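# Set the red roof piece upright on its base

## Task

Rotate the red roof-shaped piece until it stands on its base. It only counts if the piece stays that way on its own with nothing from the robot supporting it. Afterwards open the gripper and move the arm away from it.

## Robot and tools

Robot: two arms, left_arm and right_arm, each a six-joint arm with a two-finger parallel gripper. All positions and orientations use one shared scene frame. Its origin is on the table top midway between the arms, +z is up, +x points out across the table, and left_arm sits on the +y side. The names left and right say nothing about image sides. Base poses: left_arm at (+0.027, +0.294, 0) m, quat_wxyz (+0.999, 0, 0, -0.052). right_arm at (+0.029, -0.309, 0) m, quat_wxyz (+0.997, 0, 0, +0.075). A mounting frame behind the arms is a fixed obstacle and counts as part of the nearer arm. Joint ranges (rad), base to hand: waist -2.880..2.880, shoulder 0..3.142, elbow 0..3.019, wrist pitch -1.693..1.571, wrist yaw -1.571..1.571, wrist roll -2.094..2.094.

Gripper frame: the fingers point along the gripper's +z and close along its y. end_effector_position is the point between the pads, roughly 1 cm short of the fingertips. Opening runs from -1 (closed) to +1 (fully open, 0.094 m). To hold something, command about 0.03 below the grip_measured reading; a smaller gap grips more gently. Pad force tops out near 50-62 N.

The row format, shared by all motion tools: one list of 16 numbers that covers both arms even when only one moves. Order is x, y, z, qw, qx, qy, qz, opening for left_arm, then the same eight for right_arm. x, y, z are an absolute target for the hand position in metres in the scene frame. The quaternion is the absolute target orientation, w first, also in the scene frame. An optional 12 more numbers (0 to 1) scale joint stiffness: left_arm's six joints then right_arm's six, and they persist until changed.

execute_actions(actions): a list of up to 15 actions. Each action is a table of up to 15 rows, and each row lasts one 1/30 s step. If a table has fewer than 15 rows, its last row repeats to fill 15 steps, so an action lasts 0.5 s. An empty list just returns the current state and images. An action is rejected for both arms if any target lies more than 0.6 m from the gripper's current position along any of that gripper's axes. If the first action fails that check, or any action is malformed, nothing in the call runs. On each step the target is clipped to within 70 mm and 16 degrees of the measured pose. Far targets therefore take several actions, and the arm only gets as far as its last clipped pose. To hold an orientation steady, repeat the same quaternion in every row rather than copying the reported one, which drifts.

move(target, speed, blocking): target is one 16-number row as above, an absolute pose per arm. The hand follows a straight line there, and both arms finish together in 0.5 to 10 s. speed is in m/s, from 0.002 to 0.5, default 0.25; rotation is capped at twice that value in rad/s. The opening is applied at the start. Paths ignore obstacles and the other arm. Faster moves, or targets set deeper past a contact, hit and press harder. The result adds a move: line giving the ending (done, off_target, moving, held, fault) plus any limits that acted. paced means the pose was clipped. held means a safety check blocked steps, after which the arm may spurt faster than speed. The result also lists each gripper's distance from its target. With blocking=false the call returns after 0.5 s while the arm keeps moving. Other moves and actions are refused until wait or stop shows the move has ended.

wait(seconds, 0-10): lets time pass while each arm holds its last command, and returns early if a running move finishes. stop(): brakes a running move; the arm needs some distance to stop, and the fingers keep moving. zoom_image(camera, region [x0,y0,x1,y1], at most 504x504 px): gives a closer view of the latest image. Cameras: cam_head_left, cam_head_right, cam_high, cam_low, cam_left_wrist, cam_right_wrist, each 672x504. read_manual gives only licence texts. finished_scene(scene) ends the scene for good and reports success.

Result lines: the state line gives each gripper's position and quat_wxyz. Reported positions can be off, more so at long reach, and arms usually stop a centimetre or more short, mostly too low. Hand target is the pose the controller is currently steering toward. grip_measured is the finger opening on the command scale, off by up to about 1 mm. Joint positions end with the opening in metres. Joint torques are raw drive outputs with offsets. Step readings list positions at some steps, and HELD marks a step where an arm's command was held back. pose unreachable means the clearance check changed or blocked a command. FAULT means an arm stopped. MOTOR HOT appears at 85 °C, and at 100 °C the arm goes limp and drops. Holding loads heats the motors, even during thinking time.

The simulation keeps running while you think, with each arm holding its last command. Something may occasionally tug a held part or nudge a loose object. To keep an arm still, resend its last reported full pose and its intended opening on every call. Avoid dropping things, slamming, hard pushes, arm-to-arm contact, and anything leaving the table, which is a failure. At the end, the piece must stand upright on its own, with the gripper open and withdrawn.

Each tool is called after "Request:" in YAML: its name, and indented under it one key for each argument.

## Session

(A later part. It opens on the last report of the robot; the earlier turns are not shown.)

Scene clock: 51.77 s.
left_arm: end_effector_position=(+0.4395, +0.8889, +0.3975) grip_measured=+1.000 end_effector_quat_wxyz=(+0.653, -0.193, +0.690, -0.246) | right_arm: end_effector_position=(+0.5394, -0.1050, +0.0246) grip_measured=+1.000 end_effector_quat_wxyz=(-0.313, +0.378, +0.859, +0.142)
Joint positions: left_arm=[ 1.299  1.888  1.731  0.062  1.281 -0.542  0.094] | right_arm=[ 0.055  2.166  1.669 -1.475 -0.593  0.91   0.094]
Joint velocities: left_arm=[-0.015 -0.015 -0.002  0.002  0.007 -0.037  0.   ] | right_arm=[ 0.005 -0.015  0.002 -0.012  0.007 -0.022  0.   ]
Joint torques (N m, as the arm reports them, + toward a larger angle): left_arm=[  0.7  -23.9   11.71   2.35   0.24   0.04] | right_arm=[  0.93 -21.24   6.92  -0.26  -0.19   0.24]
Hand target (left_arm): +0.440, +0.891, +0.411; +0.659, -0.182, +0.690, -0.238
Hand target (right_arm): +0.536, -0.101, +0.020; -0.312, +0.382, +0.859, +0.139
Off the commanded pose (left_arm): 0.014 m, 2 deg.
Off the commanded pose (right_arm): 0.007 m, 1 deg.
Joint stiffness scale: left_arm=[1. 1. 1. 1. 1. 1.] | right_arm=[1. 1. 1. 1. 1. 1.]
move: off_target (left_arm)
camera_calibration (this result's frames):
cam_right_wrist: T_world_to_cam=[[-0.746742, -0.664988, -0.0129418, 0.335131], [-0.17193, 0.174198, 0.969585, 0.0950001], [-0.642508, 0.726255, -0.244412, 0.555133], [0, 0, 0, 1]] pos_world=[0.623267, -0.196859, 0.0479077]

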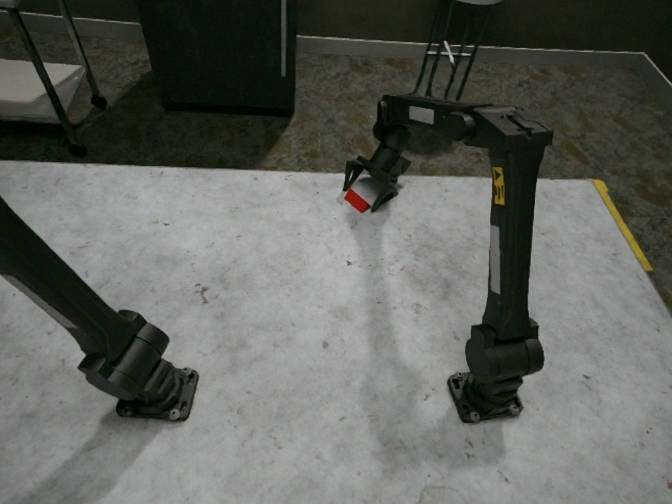

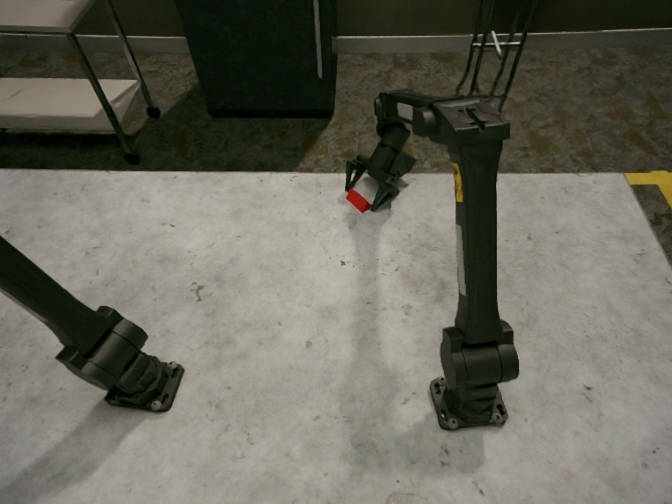

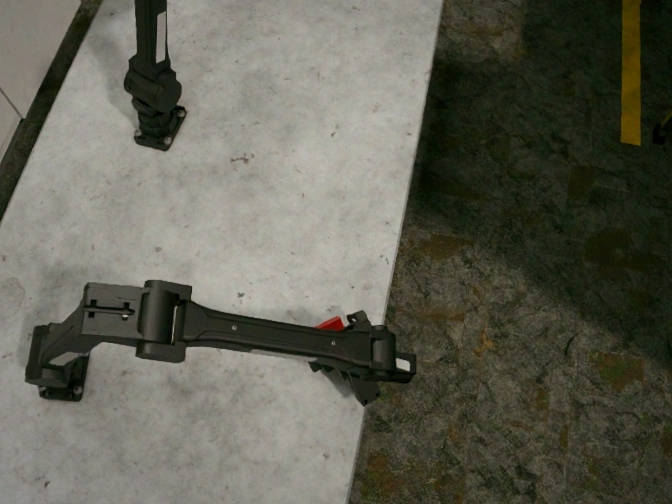

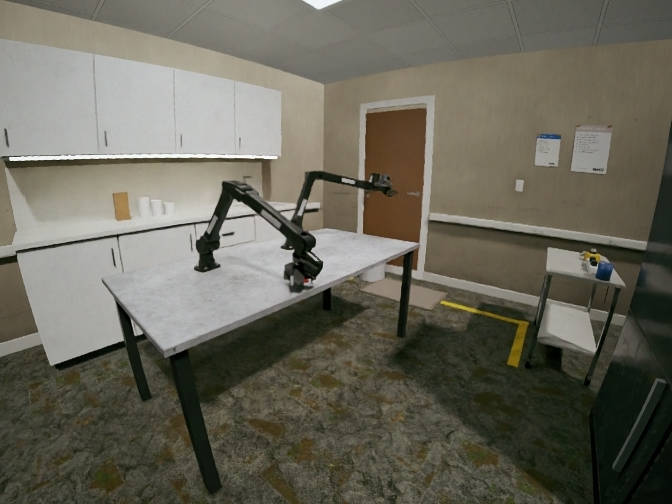

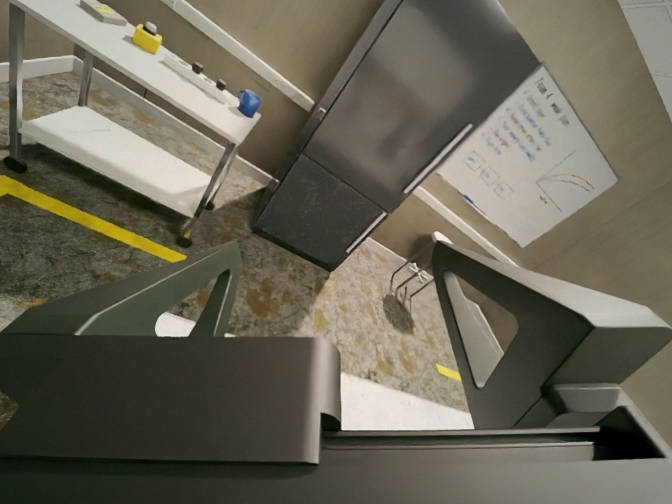

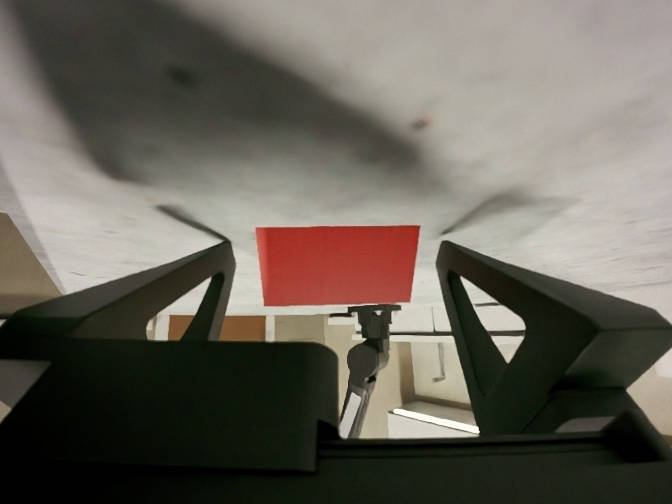

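Request:
move:
  target: [0.44,0.891,0.411,0.659,-0.182,0.69,-0.238,1,0.536,-0.101,0.02,-0.312,0.382,0.859,0.139,0.38]

Request:
move:
  target: [0.44,0.891,0.411,0.659,-0.182,0.69,-0.238,1,0.536,-0.101,0.09,-0.312,0.382,0.859,0.139,0.38]
  speed: 0.1

Scene clock: 55.57 s.
left_arm: end_effector_position=(+0.4395, +0.8889, +0.3975) grip_measured=+1.000 end_effector_quat_wxyz=(+0.653, -0.193, +0.690, -0.246) | right_arm: end_effector_position=(+0.5391, -0.1048, +0.0242) grip_measured=+0.395 end_effector_quat_wxyz=(-0.314, +0.378, +0.859, +0.143)
Joint positions: left_arm=[ 1.299  1.888  1.731  0.062  1.281 -0.542  0.094] | right_arm=[ 0.055  2.166  1.667 -1.474 -0.595  0.91   0.066]
Joint velocities: left_arm=[-0.024 -0.005  0.007  0.017  0.022 -0.007  0.   ] | right_arm=[ 0.005 -0.005  0.027  0.012 -0.022  0.007 -0.001]
Joint torques (N m, as the arm reports them, + toward a larger angle): left_arm=[  0.34 -23.64  11.71   2.31   0.27   0.05] | right_arm=[  1.21 -21.34   6.93  -0.32  -0.14   0.25]
Hand target (left_arm): +0.440, +0.891, +0.411; +0.659, -0.182, +0.690, -0.238
Hand target (right_arm): +0.536, -0.101, +0.020; -0.312, +0.382, +0.859, +0.139
Off the commanded pose (left_arm): 0.014 m, 2 deg.
Off the commanded pose (right_arm): 0.006 m, 1 deg.
Joint stiffness scale: left_arm=[1. 1. 1. 1. 1. 1.] | right_arm=[1. 1. 1. 1. 1. 1.]
move: off_target (left_arm)
camera_calibration (this result's frames):
cam_right_wrist: T_world_to_cam=[[-0.747342, -0.664292, -0.0139917, 0.335545], [-0.171358, 0.172351, 0.970016, 0.0946954], [-0.641962, 0.727332, -0.242637, 0.554466], [0, 0, 0, 1]] pos_world=[0.62294, -0.196702, 0.0473728]

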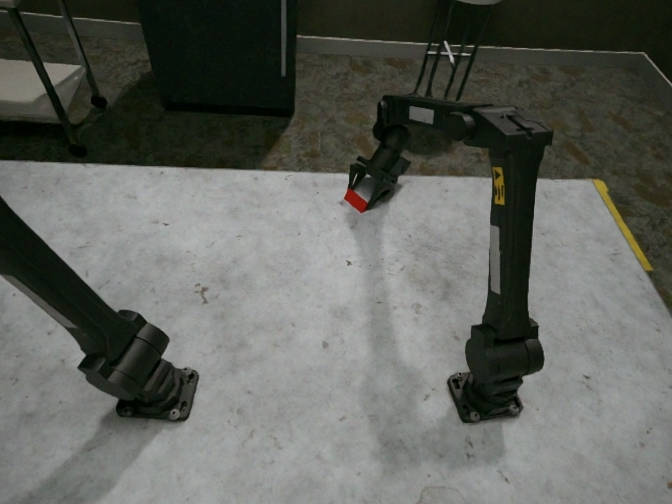

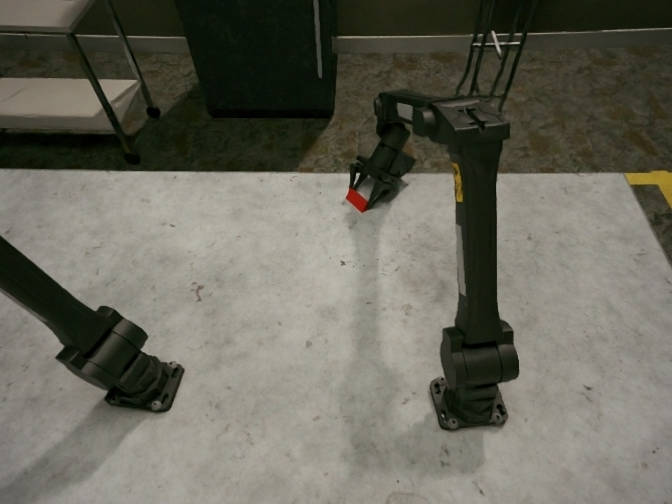

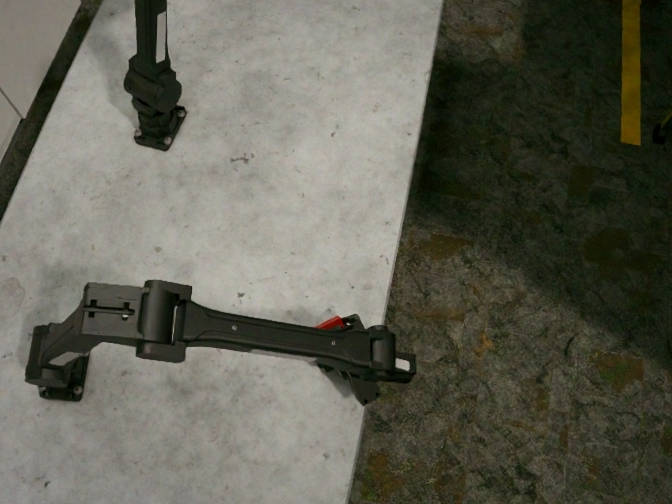

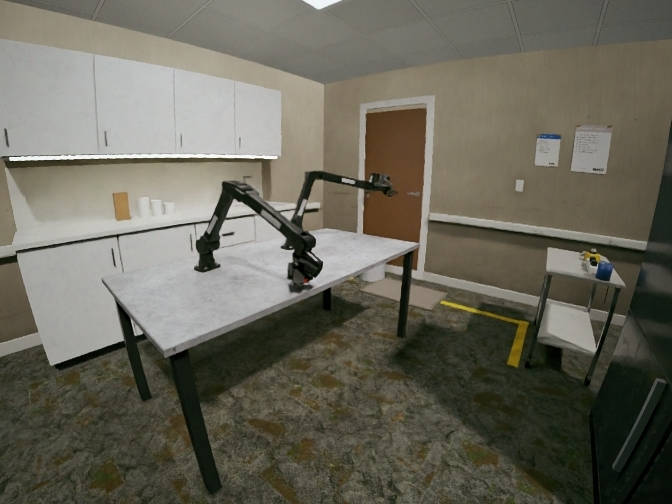

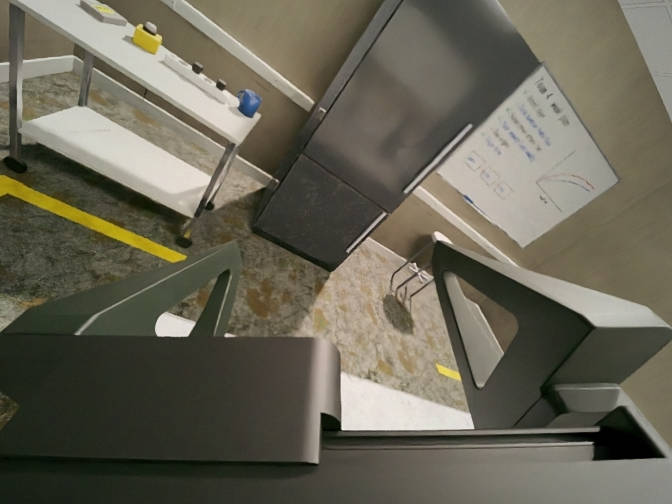

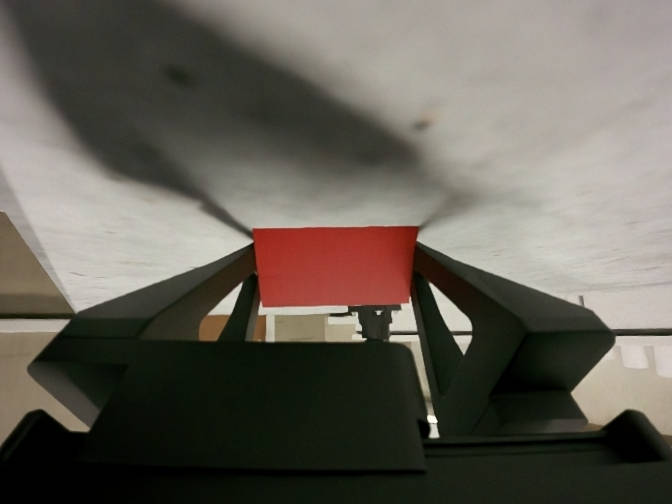

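Scene clock: 56.60 s.
left_arm: end_effector_position=(+0.4395, +0.8889, +0.3975) grip_measured=+1.000 end_effector_quat_wxyz=(+0.653, -0.193, +0.690, -0.246) | right_arm: end_effector_position=(+0.5247, -0.1078, +0.0673) grip_measured=+0.395 end_effector_quat_wxyz=(-0.328, +0.384, +0.853, +0.132)
Joint positions: left_arm=[ 1.299  1.888  1.731  0.062  1.281 -0.542  0.094] | right_arm=[ 0.055  2.1    1.667 -1.577 -0.595  0.914  0.066]
Joint velocities: left_arm=[-0.015 -0.015 -0.007  0.002  0.022 -0.051  0.   ] | right_arm=[ 0.015 -0.015 -0.002  0.002  0.007 -0.037  0.001]
Joint torques (N m, as the arm reports them, + toward a larger angle): left_arm=[  0.91 -23.5   11.63   2.26   0.27   0.01] | right_arm=[  1.18 -22.56  12.17  -1.93  -0.14   0.2 ]
Hand target (left_arm): +0.440, +0.891, +0.411; +0.659, -0.182, +0.690, -0.238
Hand target (right_arm): +0.534, -0.101, +0.090; -0.312, +0.382, +0.859, +0.139
Off the commanded pose (left_arm): 0.014 m, 2 deg.
Off the commanded pose (right_arm): 0.026 m, 2 deg.
Joint stiffness scale: left_arm=[1. 1. 1. 1. 1. 1.] | right_arm=[1. 1. 1. 1. 1. 1.]
move: off_target (left_arm, right_arm)
camera_calibration (this result's frames):
cam_right_wrist: T_world_to_cam=[[-0.749137, -0.662104, 0.0202868, 0.322261], [-0.134211, 0.181701, 0.974152, 0.0321726], [-0.648676, 0.727051, -0.224981, 0.560164], [0, 0, 0, 1]] pos_world=[0.6091, -0.199743, 0.0881477]

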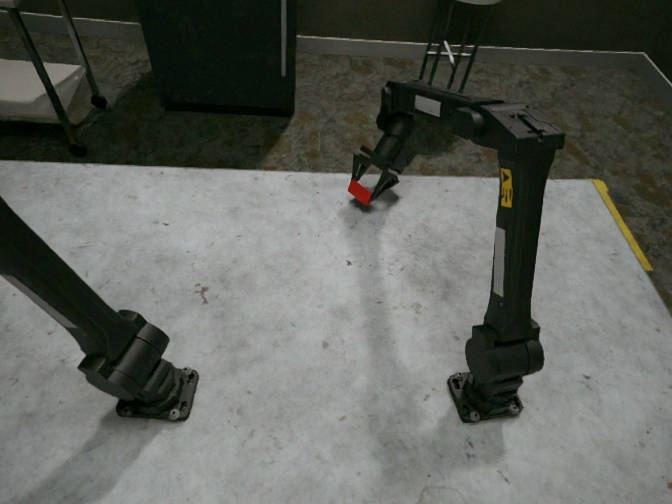

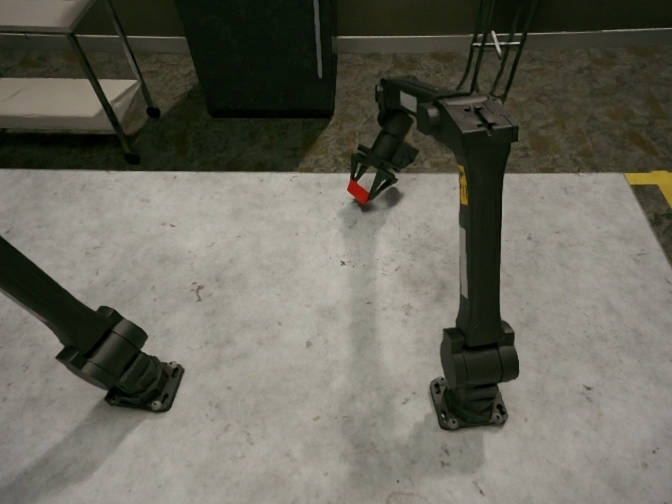

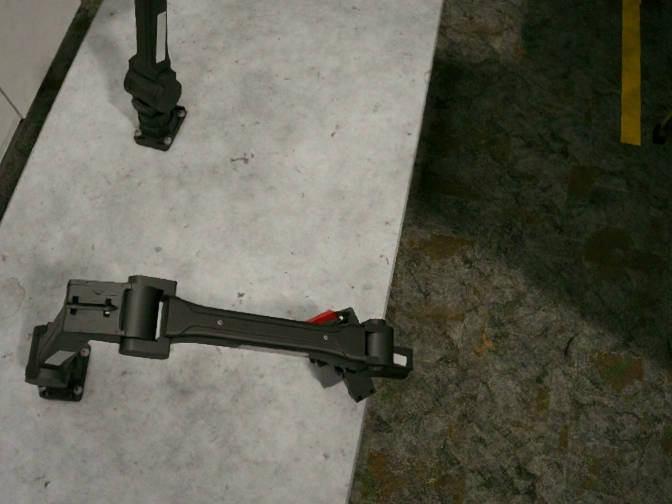

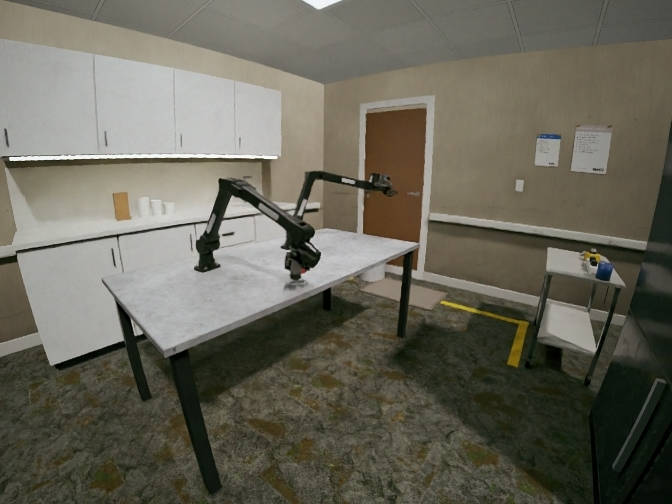

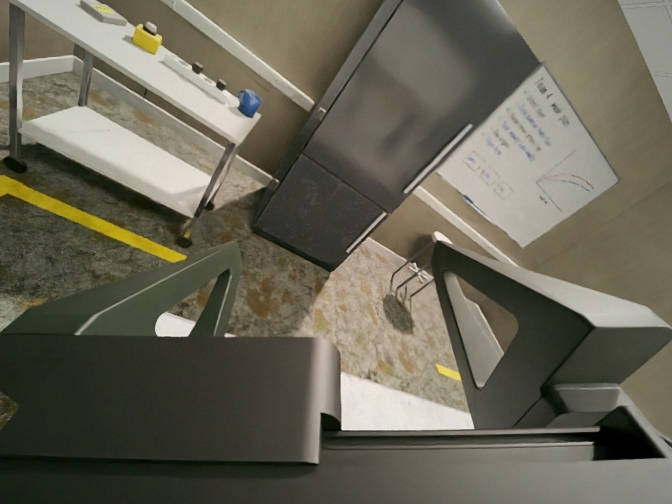

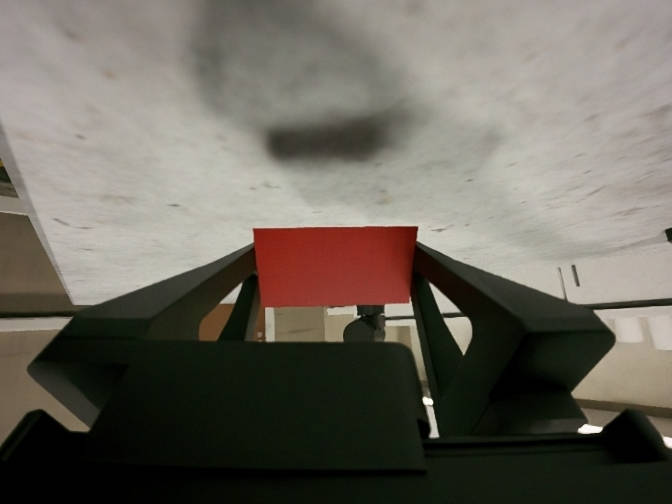

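Request:
move:
  target: [0.44,0.891,0.411,0.659,-0.182,0.69,-0.238,1,0.53,-0.09,0.06,0.561,-0.17,0.801,0.119,0.36]
  speed: 0.35

Request:
zoom_image:
  camera: "cam_low"
  region: [230,230,350,320]

Scene clock: 64.53 s.
left_arm: end_effector_position=(+0.4395, +0.8889, +0.3975) grip_measured=+1.000 end_effector_quat_wxyz=(+0.653, -0.193, +0.690, -0.246) | right_arm: end_effector_position=(+0.5281, -0.0887, +0.0618) grip_measured=+0.385 end_effector_quat_wxyz=(+0.553, -0.171, +0.806, +0.123)
Joint positions: left_arm=[ 1.299  1.888  1.731  0.062  1.281 -0.542  0.094] | right_arm=[ 0.262  1.73   0.613  0.75  -0.015  0.004  0.065]
Joint velocities: left_arm=[ 0.005  0.005 -0.012  0.022  0.007  0.081  0.   ] | right_arm=[-0.024  0.005 -0.017 -0.007  0.022 -0.095  0.   ]
Joint torques (N m, as the arm reports them, + toward a larger angle): left_arm=[  0.8  -23.87  11.72   2.28   0.25   0.04] | right_arm=[  0.28 -11.56   6.01   2.75  -0.15  -0.1 ]
Hand target (left_arm): +0.440, +0.891, +0.411; +0.659, -0.182, +0.690, -0.238
Hand target (right_arm): +0.529, -0.089, +0.062; +0.559, -0.178, +0.801, +0.120
Off the commanded pose (left_arm): 0.014 m, 2 deg.
Off the commanded pose (right_arm): 0.003 m, 1 deg.
Joint stiffness scale: left_arm=[1. 1. 1. 1. 1. 1.] | right_arm=[1. 1. 1. 1. 1. 1.]
move: off_target (left_arm)
camera_calibration (this result's frames):
cam_right_wrist: T_world_to_cam=[[0.420197, -0.907248, -0.0183287, -0.299351], [-0.762049, -0.341838, -0.549935, 0.413926], [0.492662, 0.245049, -0.835006, -0.0605531], [0, 0, 0, 1]] pos_world=[0.47105, -0.115251, 0.171584]

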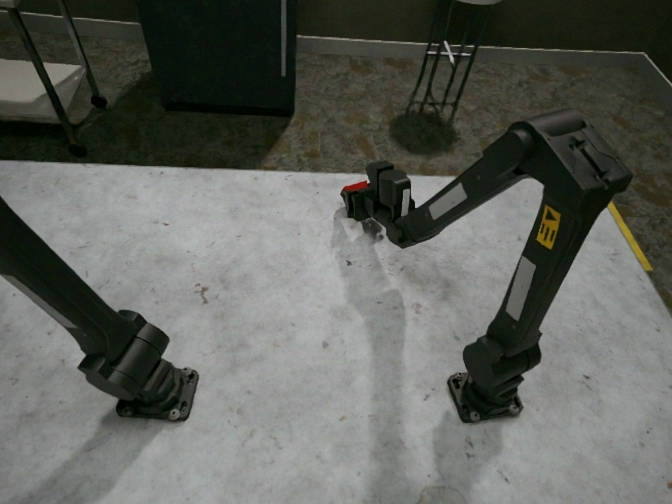

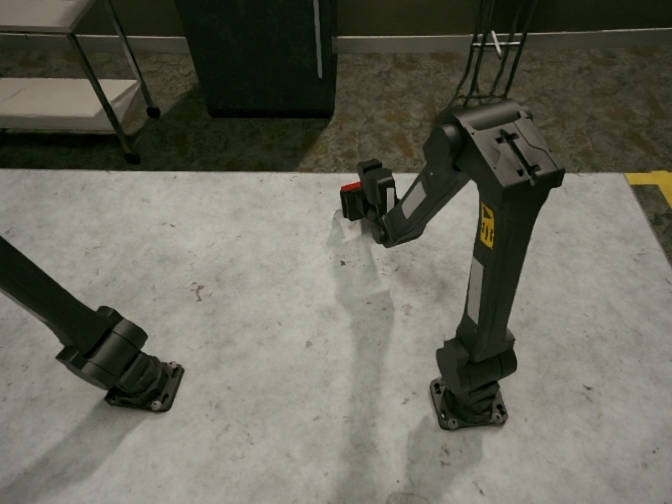

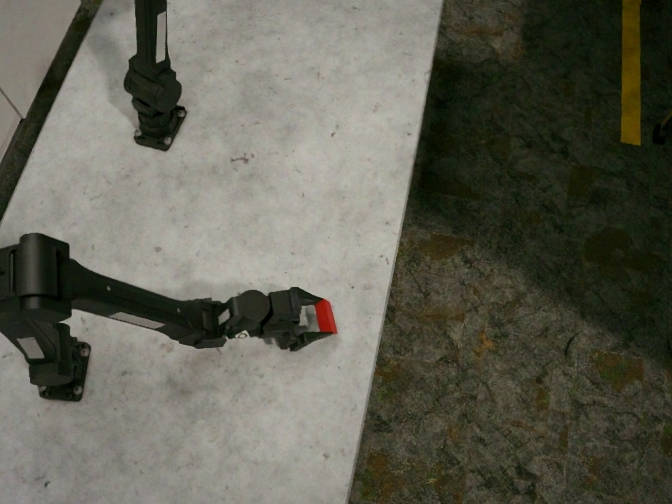

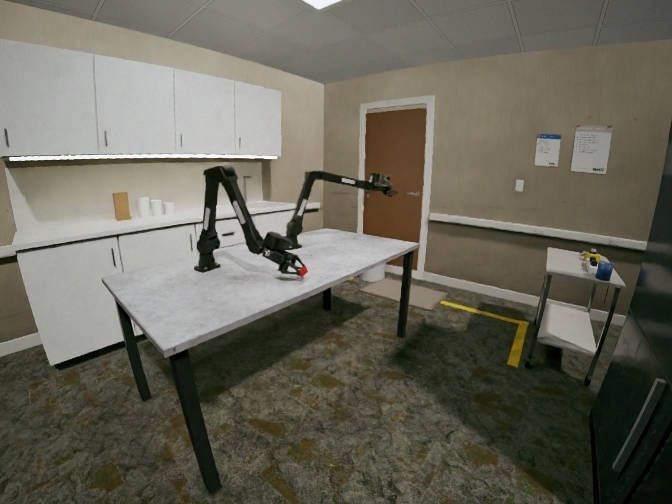

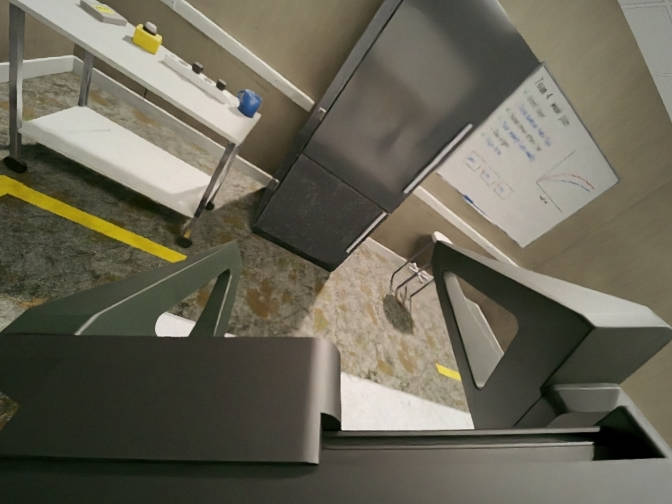

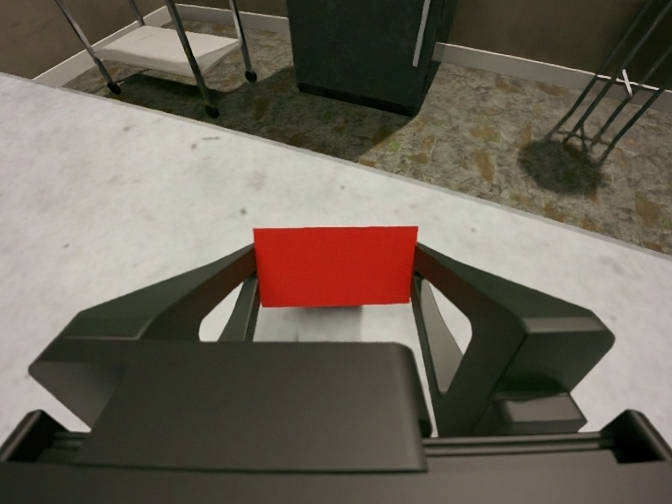

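Region (230, 230, 350, 320) of cam_low's 672x504 image, scaled by 4.200, with more detail than that image has; it fills the top 378 rows of this view, and the rest is white.

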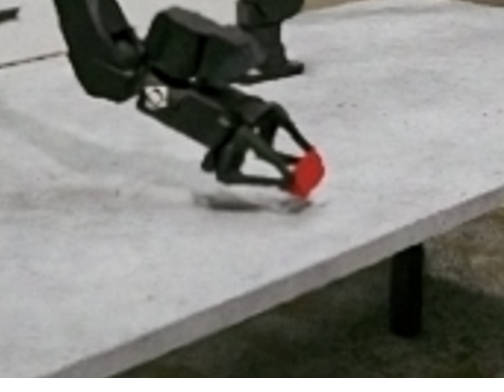

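Request:
move:
  target: [0.44,0.891,0.411,0.659,-0.182,0.69,-0.238,1,0.53,-0.09,0.03,0.561,-0.17,0.801,0.119,0.36]
  speed: 0.04

Request:
zoom_image:
  camera: "cam_low"
  region: [250,245,330,305]

Scene clock: 73.17 s.
left_arm: end_effector_position=(+0.4395, +0.8889, +0.3975) grip_measured=+1.000 end_effector_quat_wxyz=(+0.653, -0.193, +0.690, -0.246) | right_arm: end_effector_position=(+0.5293, -0.0888, +0.0315) grip_measured=+0.385 end_effector_quat_wxyz=(+0.556, -0.171, +0.805, +0.121)
Joint positions: left_arm=[ 1.299  1.888  1.731  0.062  1.281 -0.542  0.094] | right_arm=[ 0.262  1.838  0.613  0.865 -0.012  0.001  0.065]
Joint velocities: left_arm=[ 0.005  0.005 -0.002 -0.012 -0.022  0.007  0.   ] | right_arm=[-0.015  0.015 -0.002 -0.002 -0.022 -0.037  0.002]
Joint torques (N m, as the arm reports them, + toward a larger angle): left_arm=[  1.05 -24.23  11.73   2.25   0.25   0.04] | right_arm=[  0.32 -12.06   5.21   2.79   0.15   0.04]
Hand target (left_arm): +0.440, +0.891, +0.411; +0.659, -0.182, +0.690, -0.238
Hand target (right_arm): +0.530, -0.090, +0.030; +0.561, -0.170, +0.801, +0.119
Off the commanded pose (left_arm): 0.014 m, 2 deg.
Off the commanded pose (right_arm): 0.002 m, 1 deg.
Joint stiffness scale: left_arm=[1. 1. 1. 1. 1. 1.] | right_arm=[1. 1. 1. 1. 1. 1.]
move: off_target (left_arm)
camera_calibration (this result's frames):
cam_right_wrist: T_world_to_cam=[[0.41827, -0.908207, -0.0144762, -0.299705], [-0.758695, -0.340561, -0.555338, 0.396559], [0.499432, 0.243264, -0.831499, -0.0902802], [0, 0, 0, 1]] pos_world=[0.471314, -0.11518, 0.140818]

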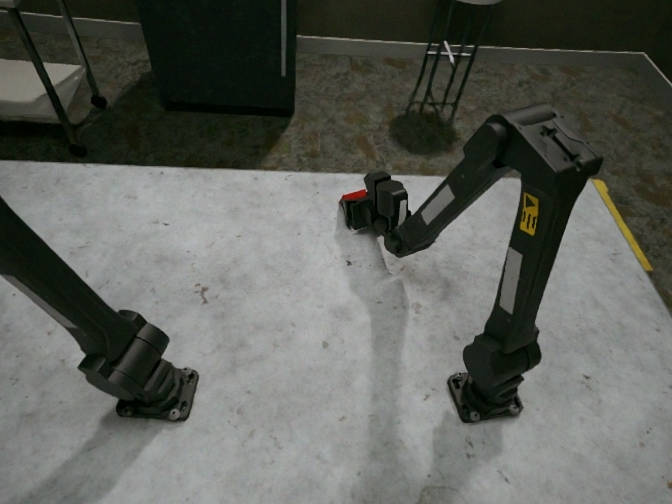

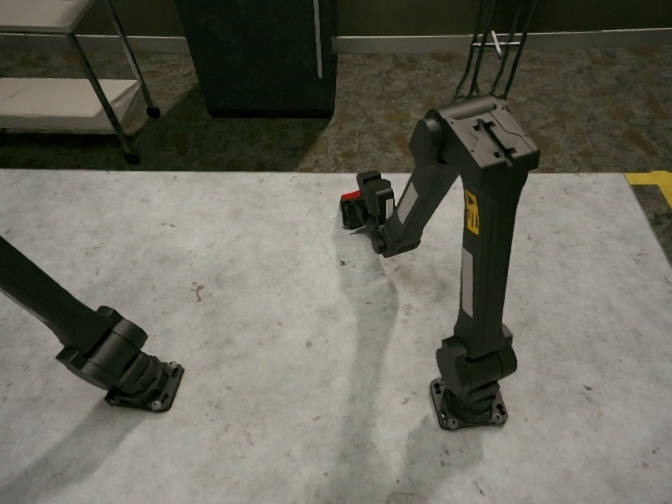

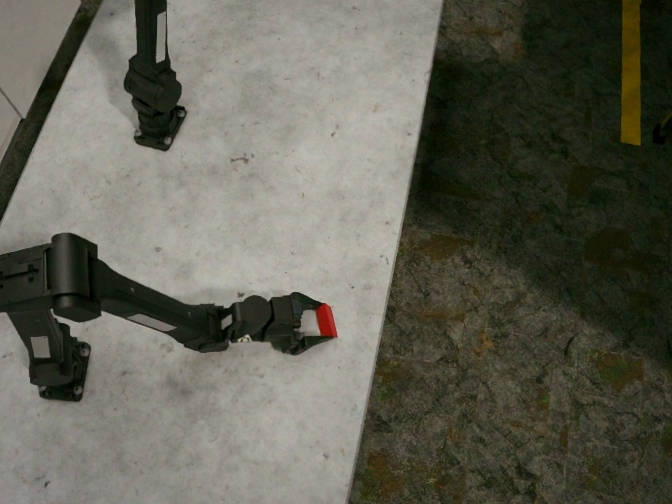

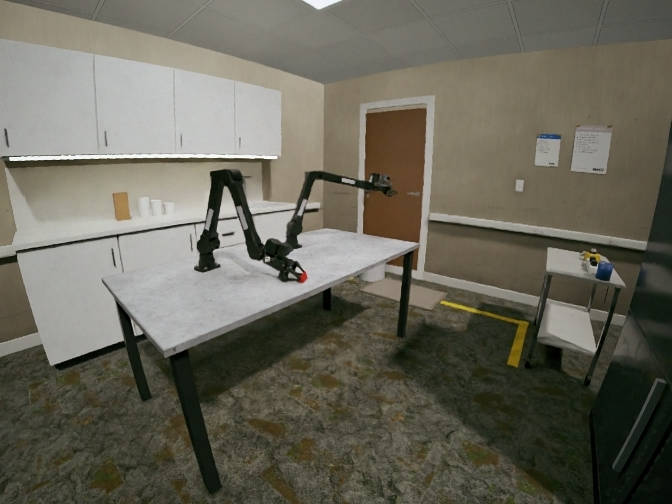

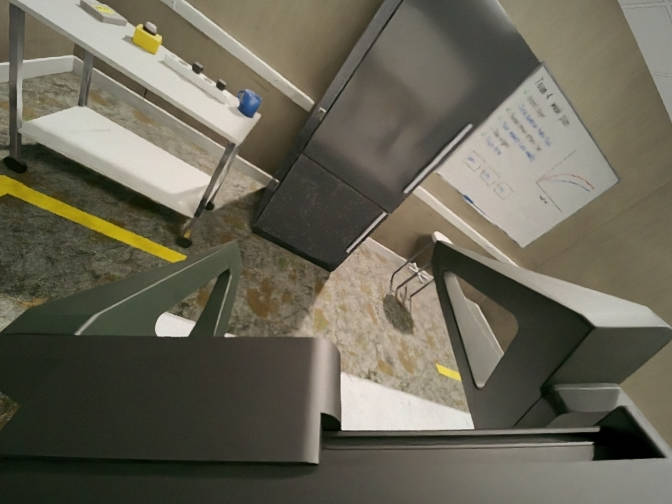

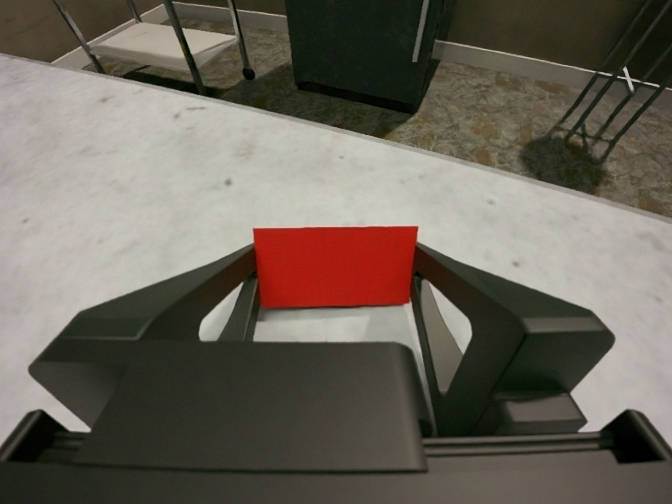

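Region (250, 245, 330, 305) of cam_low's 672x504 image, scaled by 6.300, with more detail than that image has; it fills the top 378 rows of this view, and the rest is white.

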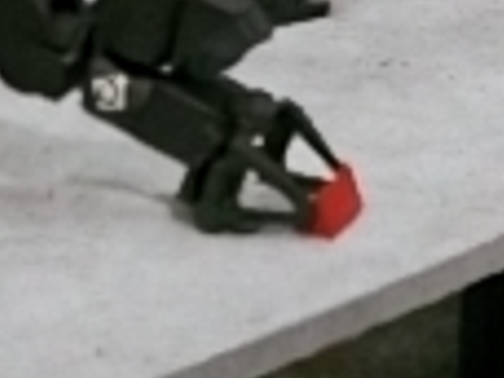

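Request:
move:
  target: [0.44,0.891,0.411,0.659,-0.182,0.69,-0.238,1,0.53,-0.09,0.027,0.561,-0.17,0.801,0.119,1]
  speed: 0.04

Request:
move:
  target: [0.44,0.891,0.411,0.659,-0.182,0.69,-0.238,1,0.45,-0.125,0.12,0.561,-0.17,0.801,0.119,1]

Request:
zoom_image:
  camera: "cam_low"
  region: [270,255,334,303]

Scene clock: 76.83 s.
left_arm: end_effector_position=(+0.4395, +0.8889, +0.3975) grip_measured=+1.000 end_effector_quat_wxyz=(+0.653, -0.193, +0.690, -0.246) | right_arm: end_effector_position=(+0.5298, -0.0887, +0.0318) grip_measured=+1.000 end_effector_quat_wxyz=(+0.559, -0.170, +0.803, +0.122)
Joint positions: left_arm=[ 1.299  1.888  1.731  0.062  1.281 -0.542  0.094] | right_arm=[ 0.262  1.842  0.613  0.876 -0.011  0.001  0.094]
Joint velocities: left_arm=[-0.015 -0.005 -0.012 -0.007  0.022 -0.051  0.   ] | right_arm=[-0.005  0.024  0.002 -0.007 -0.081  0.037  0.   ]
Joint torques (N m, as the arm reports them, + toward a larger angle): left_arm=[  0.12 -23.85  11.68   2.36   0.26   0.04] | right_arm=[  0.38 -11.67   5.08   2.66   0.15   0.03]
Hand target (left_arm): +0.440, +0.891, +0.411; +0.659, -0.182, +0.690, -0.238
Hand target (right_arm): +0.530, -0.090, +0.027; +0.561, -0.170, +0.801, +0.119
Off the commanded pose (left_arm): 0.014 m, 2 deg.
Off the commanded pose (right_arm): 0.005 m, 0 deg.
Joint stiffness scale: left_arm=[1. 1. 1. 1. 1. 1.] | right_arm=[1. 1. 1. 1. 1. 1.]
move: off_target (left_arm)
camera_calibration (this result's frames):
cam_right_wrist: T_world_to_cam=[[0.418036, -0.908319, -0.0142073, -0.299671], [-0.755274, -0.338825, -0.561034, 0.39572], [0.504784, 0.245263, -0.827671, -0.093072], [0, 0, 0, 1]] pos_world=[0.471132, -0.11529, 0.140722]

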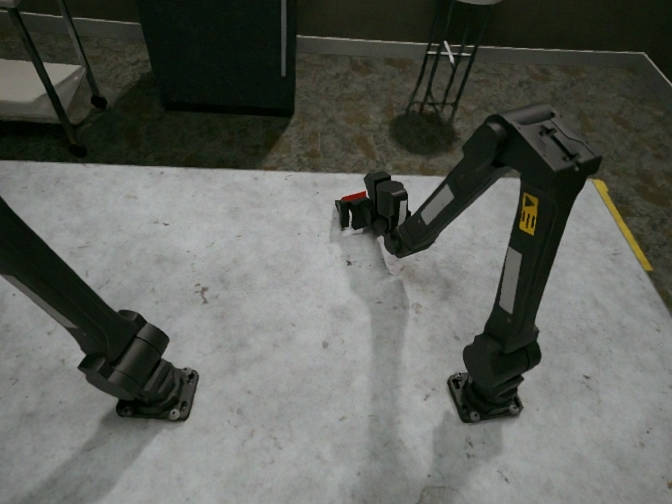

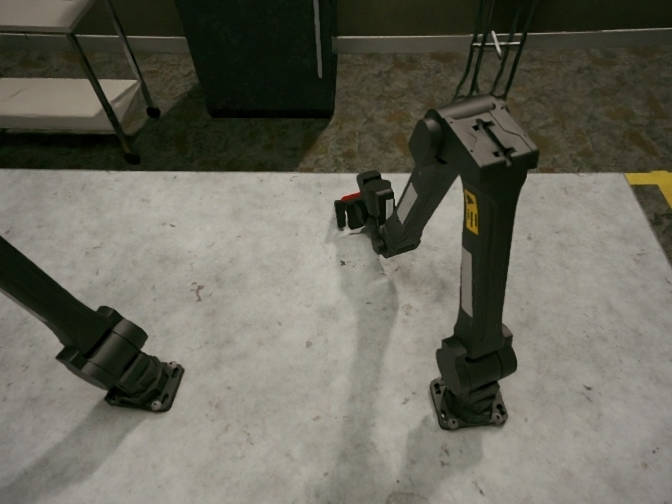

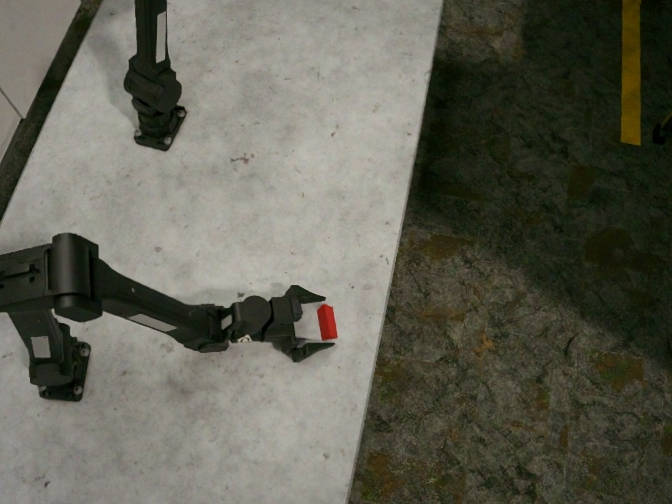

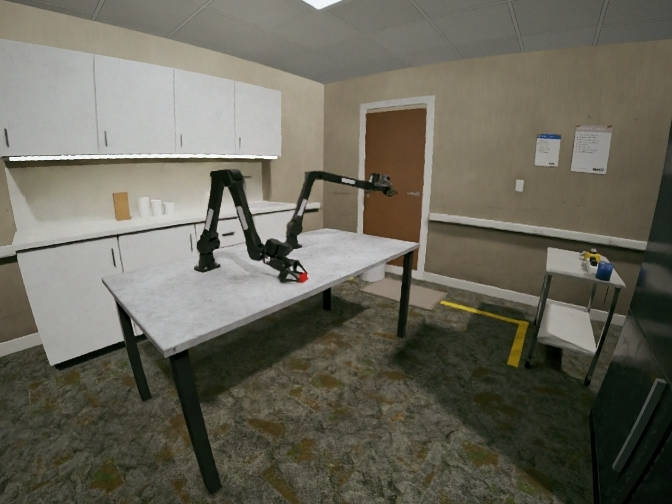

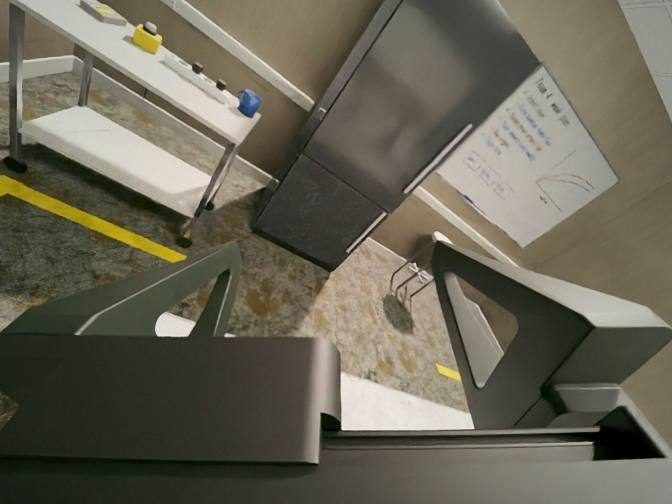

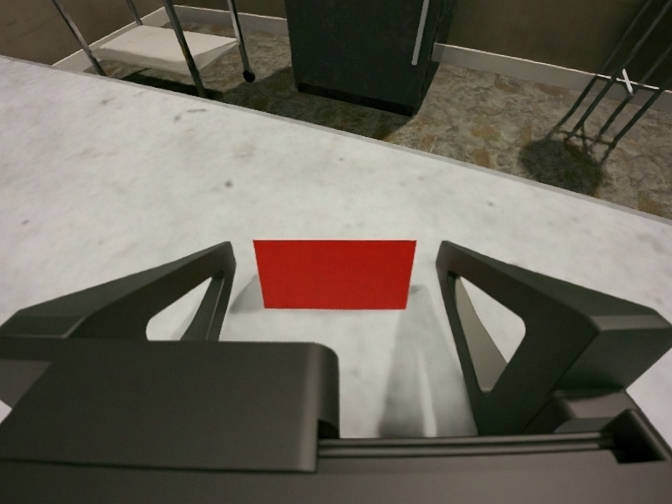

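Scene clock: 77.87 s.
left_arm: end_effector_position=(+0.4395, +0.8889, +0.3975) grip_measured=+1.000 end_effector_quat_wxyz=(+0.653, -0.193, +0.690, -0.246) | right_arm: end_effector_position=(+0.4507, -0.1232, +0.1268) grip_measured=+1.000 end_effector_quat_wxyz=(+0.569, -0.169, +0.795, +0.124)
Joint positions: left_arm=[ 1.299  1.888  1.731  0.062  1.281 -0.542  0.094] | right_arm=[ 0.262  1.345  0.404  0.613 -0.011  0.001  0.094]
Joint velocities: left_arm=[-0.005 -0.015 -0.002 -0.002 -0.037 -0.037  0.   ] | right_arm=[-0.015 -0.015  0.002 -0.007  0.007  0.022  0.   ]
Joint torques (N m, as the arm reports them, + toward a larger angle): left_arm=[  0.52 -23.69  11.72   2.27   0.26   0.03] | right_arm=[ 0.08 -7.34  7.34  1.07  0.02  0.03]
Hand target (left_arm): +0.440, +0.891, +0.411; +0.659, -0.182, +0.690, -0.238
Hand target (right_arm): +0.449, -0.126, +0.120; +0.561, -0.170, +0.801, +0.119
Off the commanded pose (left_arm): 0.014 m, 2 deg.
Off the commanded pose (right_arm): 0.007 m, 1 deg.
Joint stiffness scale: left_arm=[1. 1. 1. 1. 1. 1.] | right_arm=[1. 1. 1. 1. 1. 1.]
move: off_target (left_arm)
camera_calibration (this result's frames):
cam_right_wrist: T_world_to_cam=[[0.418368, -0.908174, -0.0136941, -0.296827], [-0.741683, -0.33289, -0.582315, 0.374907], [0.524285, 0.253779, -0.812848, 0.0243258], [0, 0, 0, 1]] pos_world=[0.389492, -0.150941, 0.234023]

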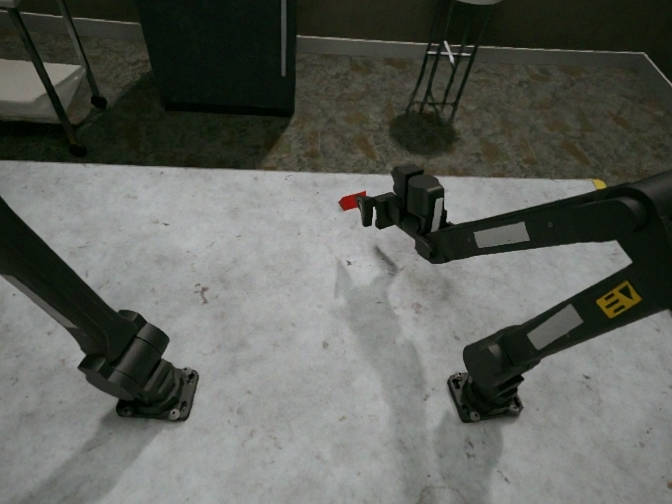

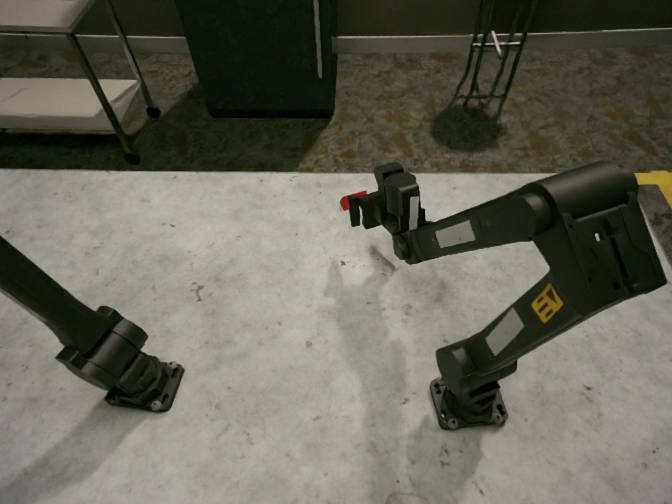

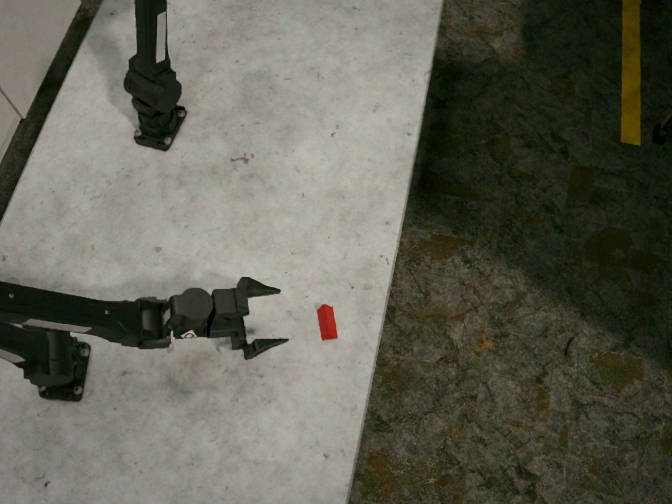

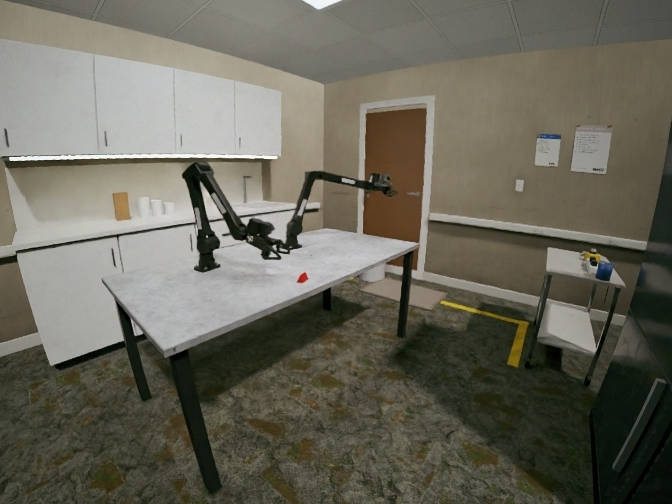

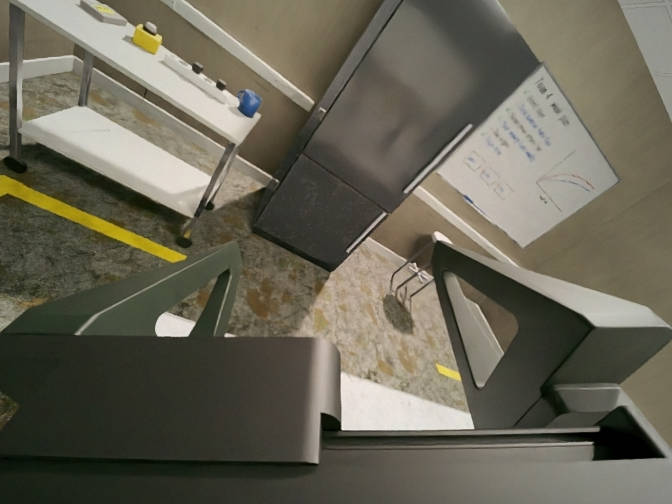

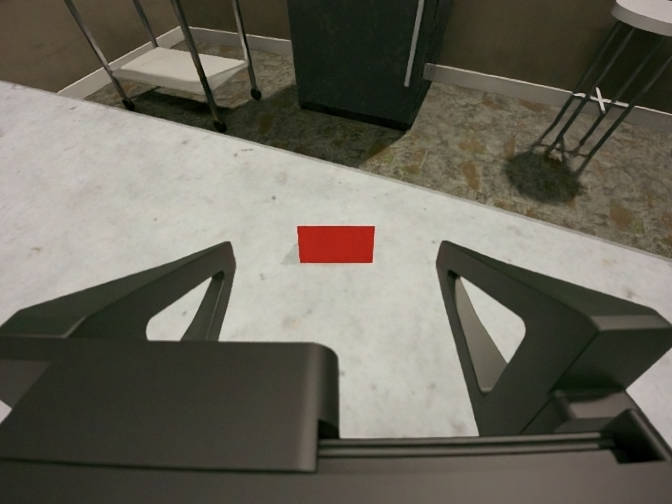

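Region (270, 255, 334, 303) of cam_low's 672x504 image, scaled by 7.875, with more detail than that image has; it fills the top 378 rows of this view, and the rest is white.

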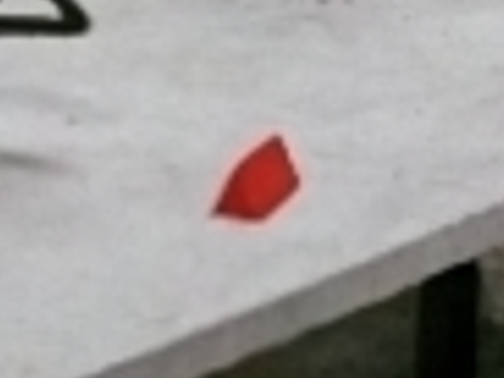

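Request:
finished_scene:
  scene: 1

The scene is finished: the task was done.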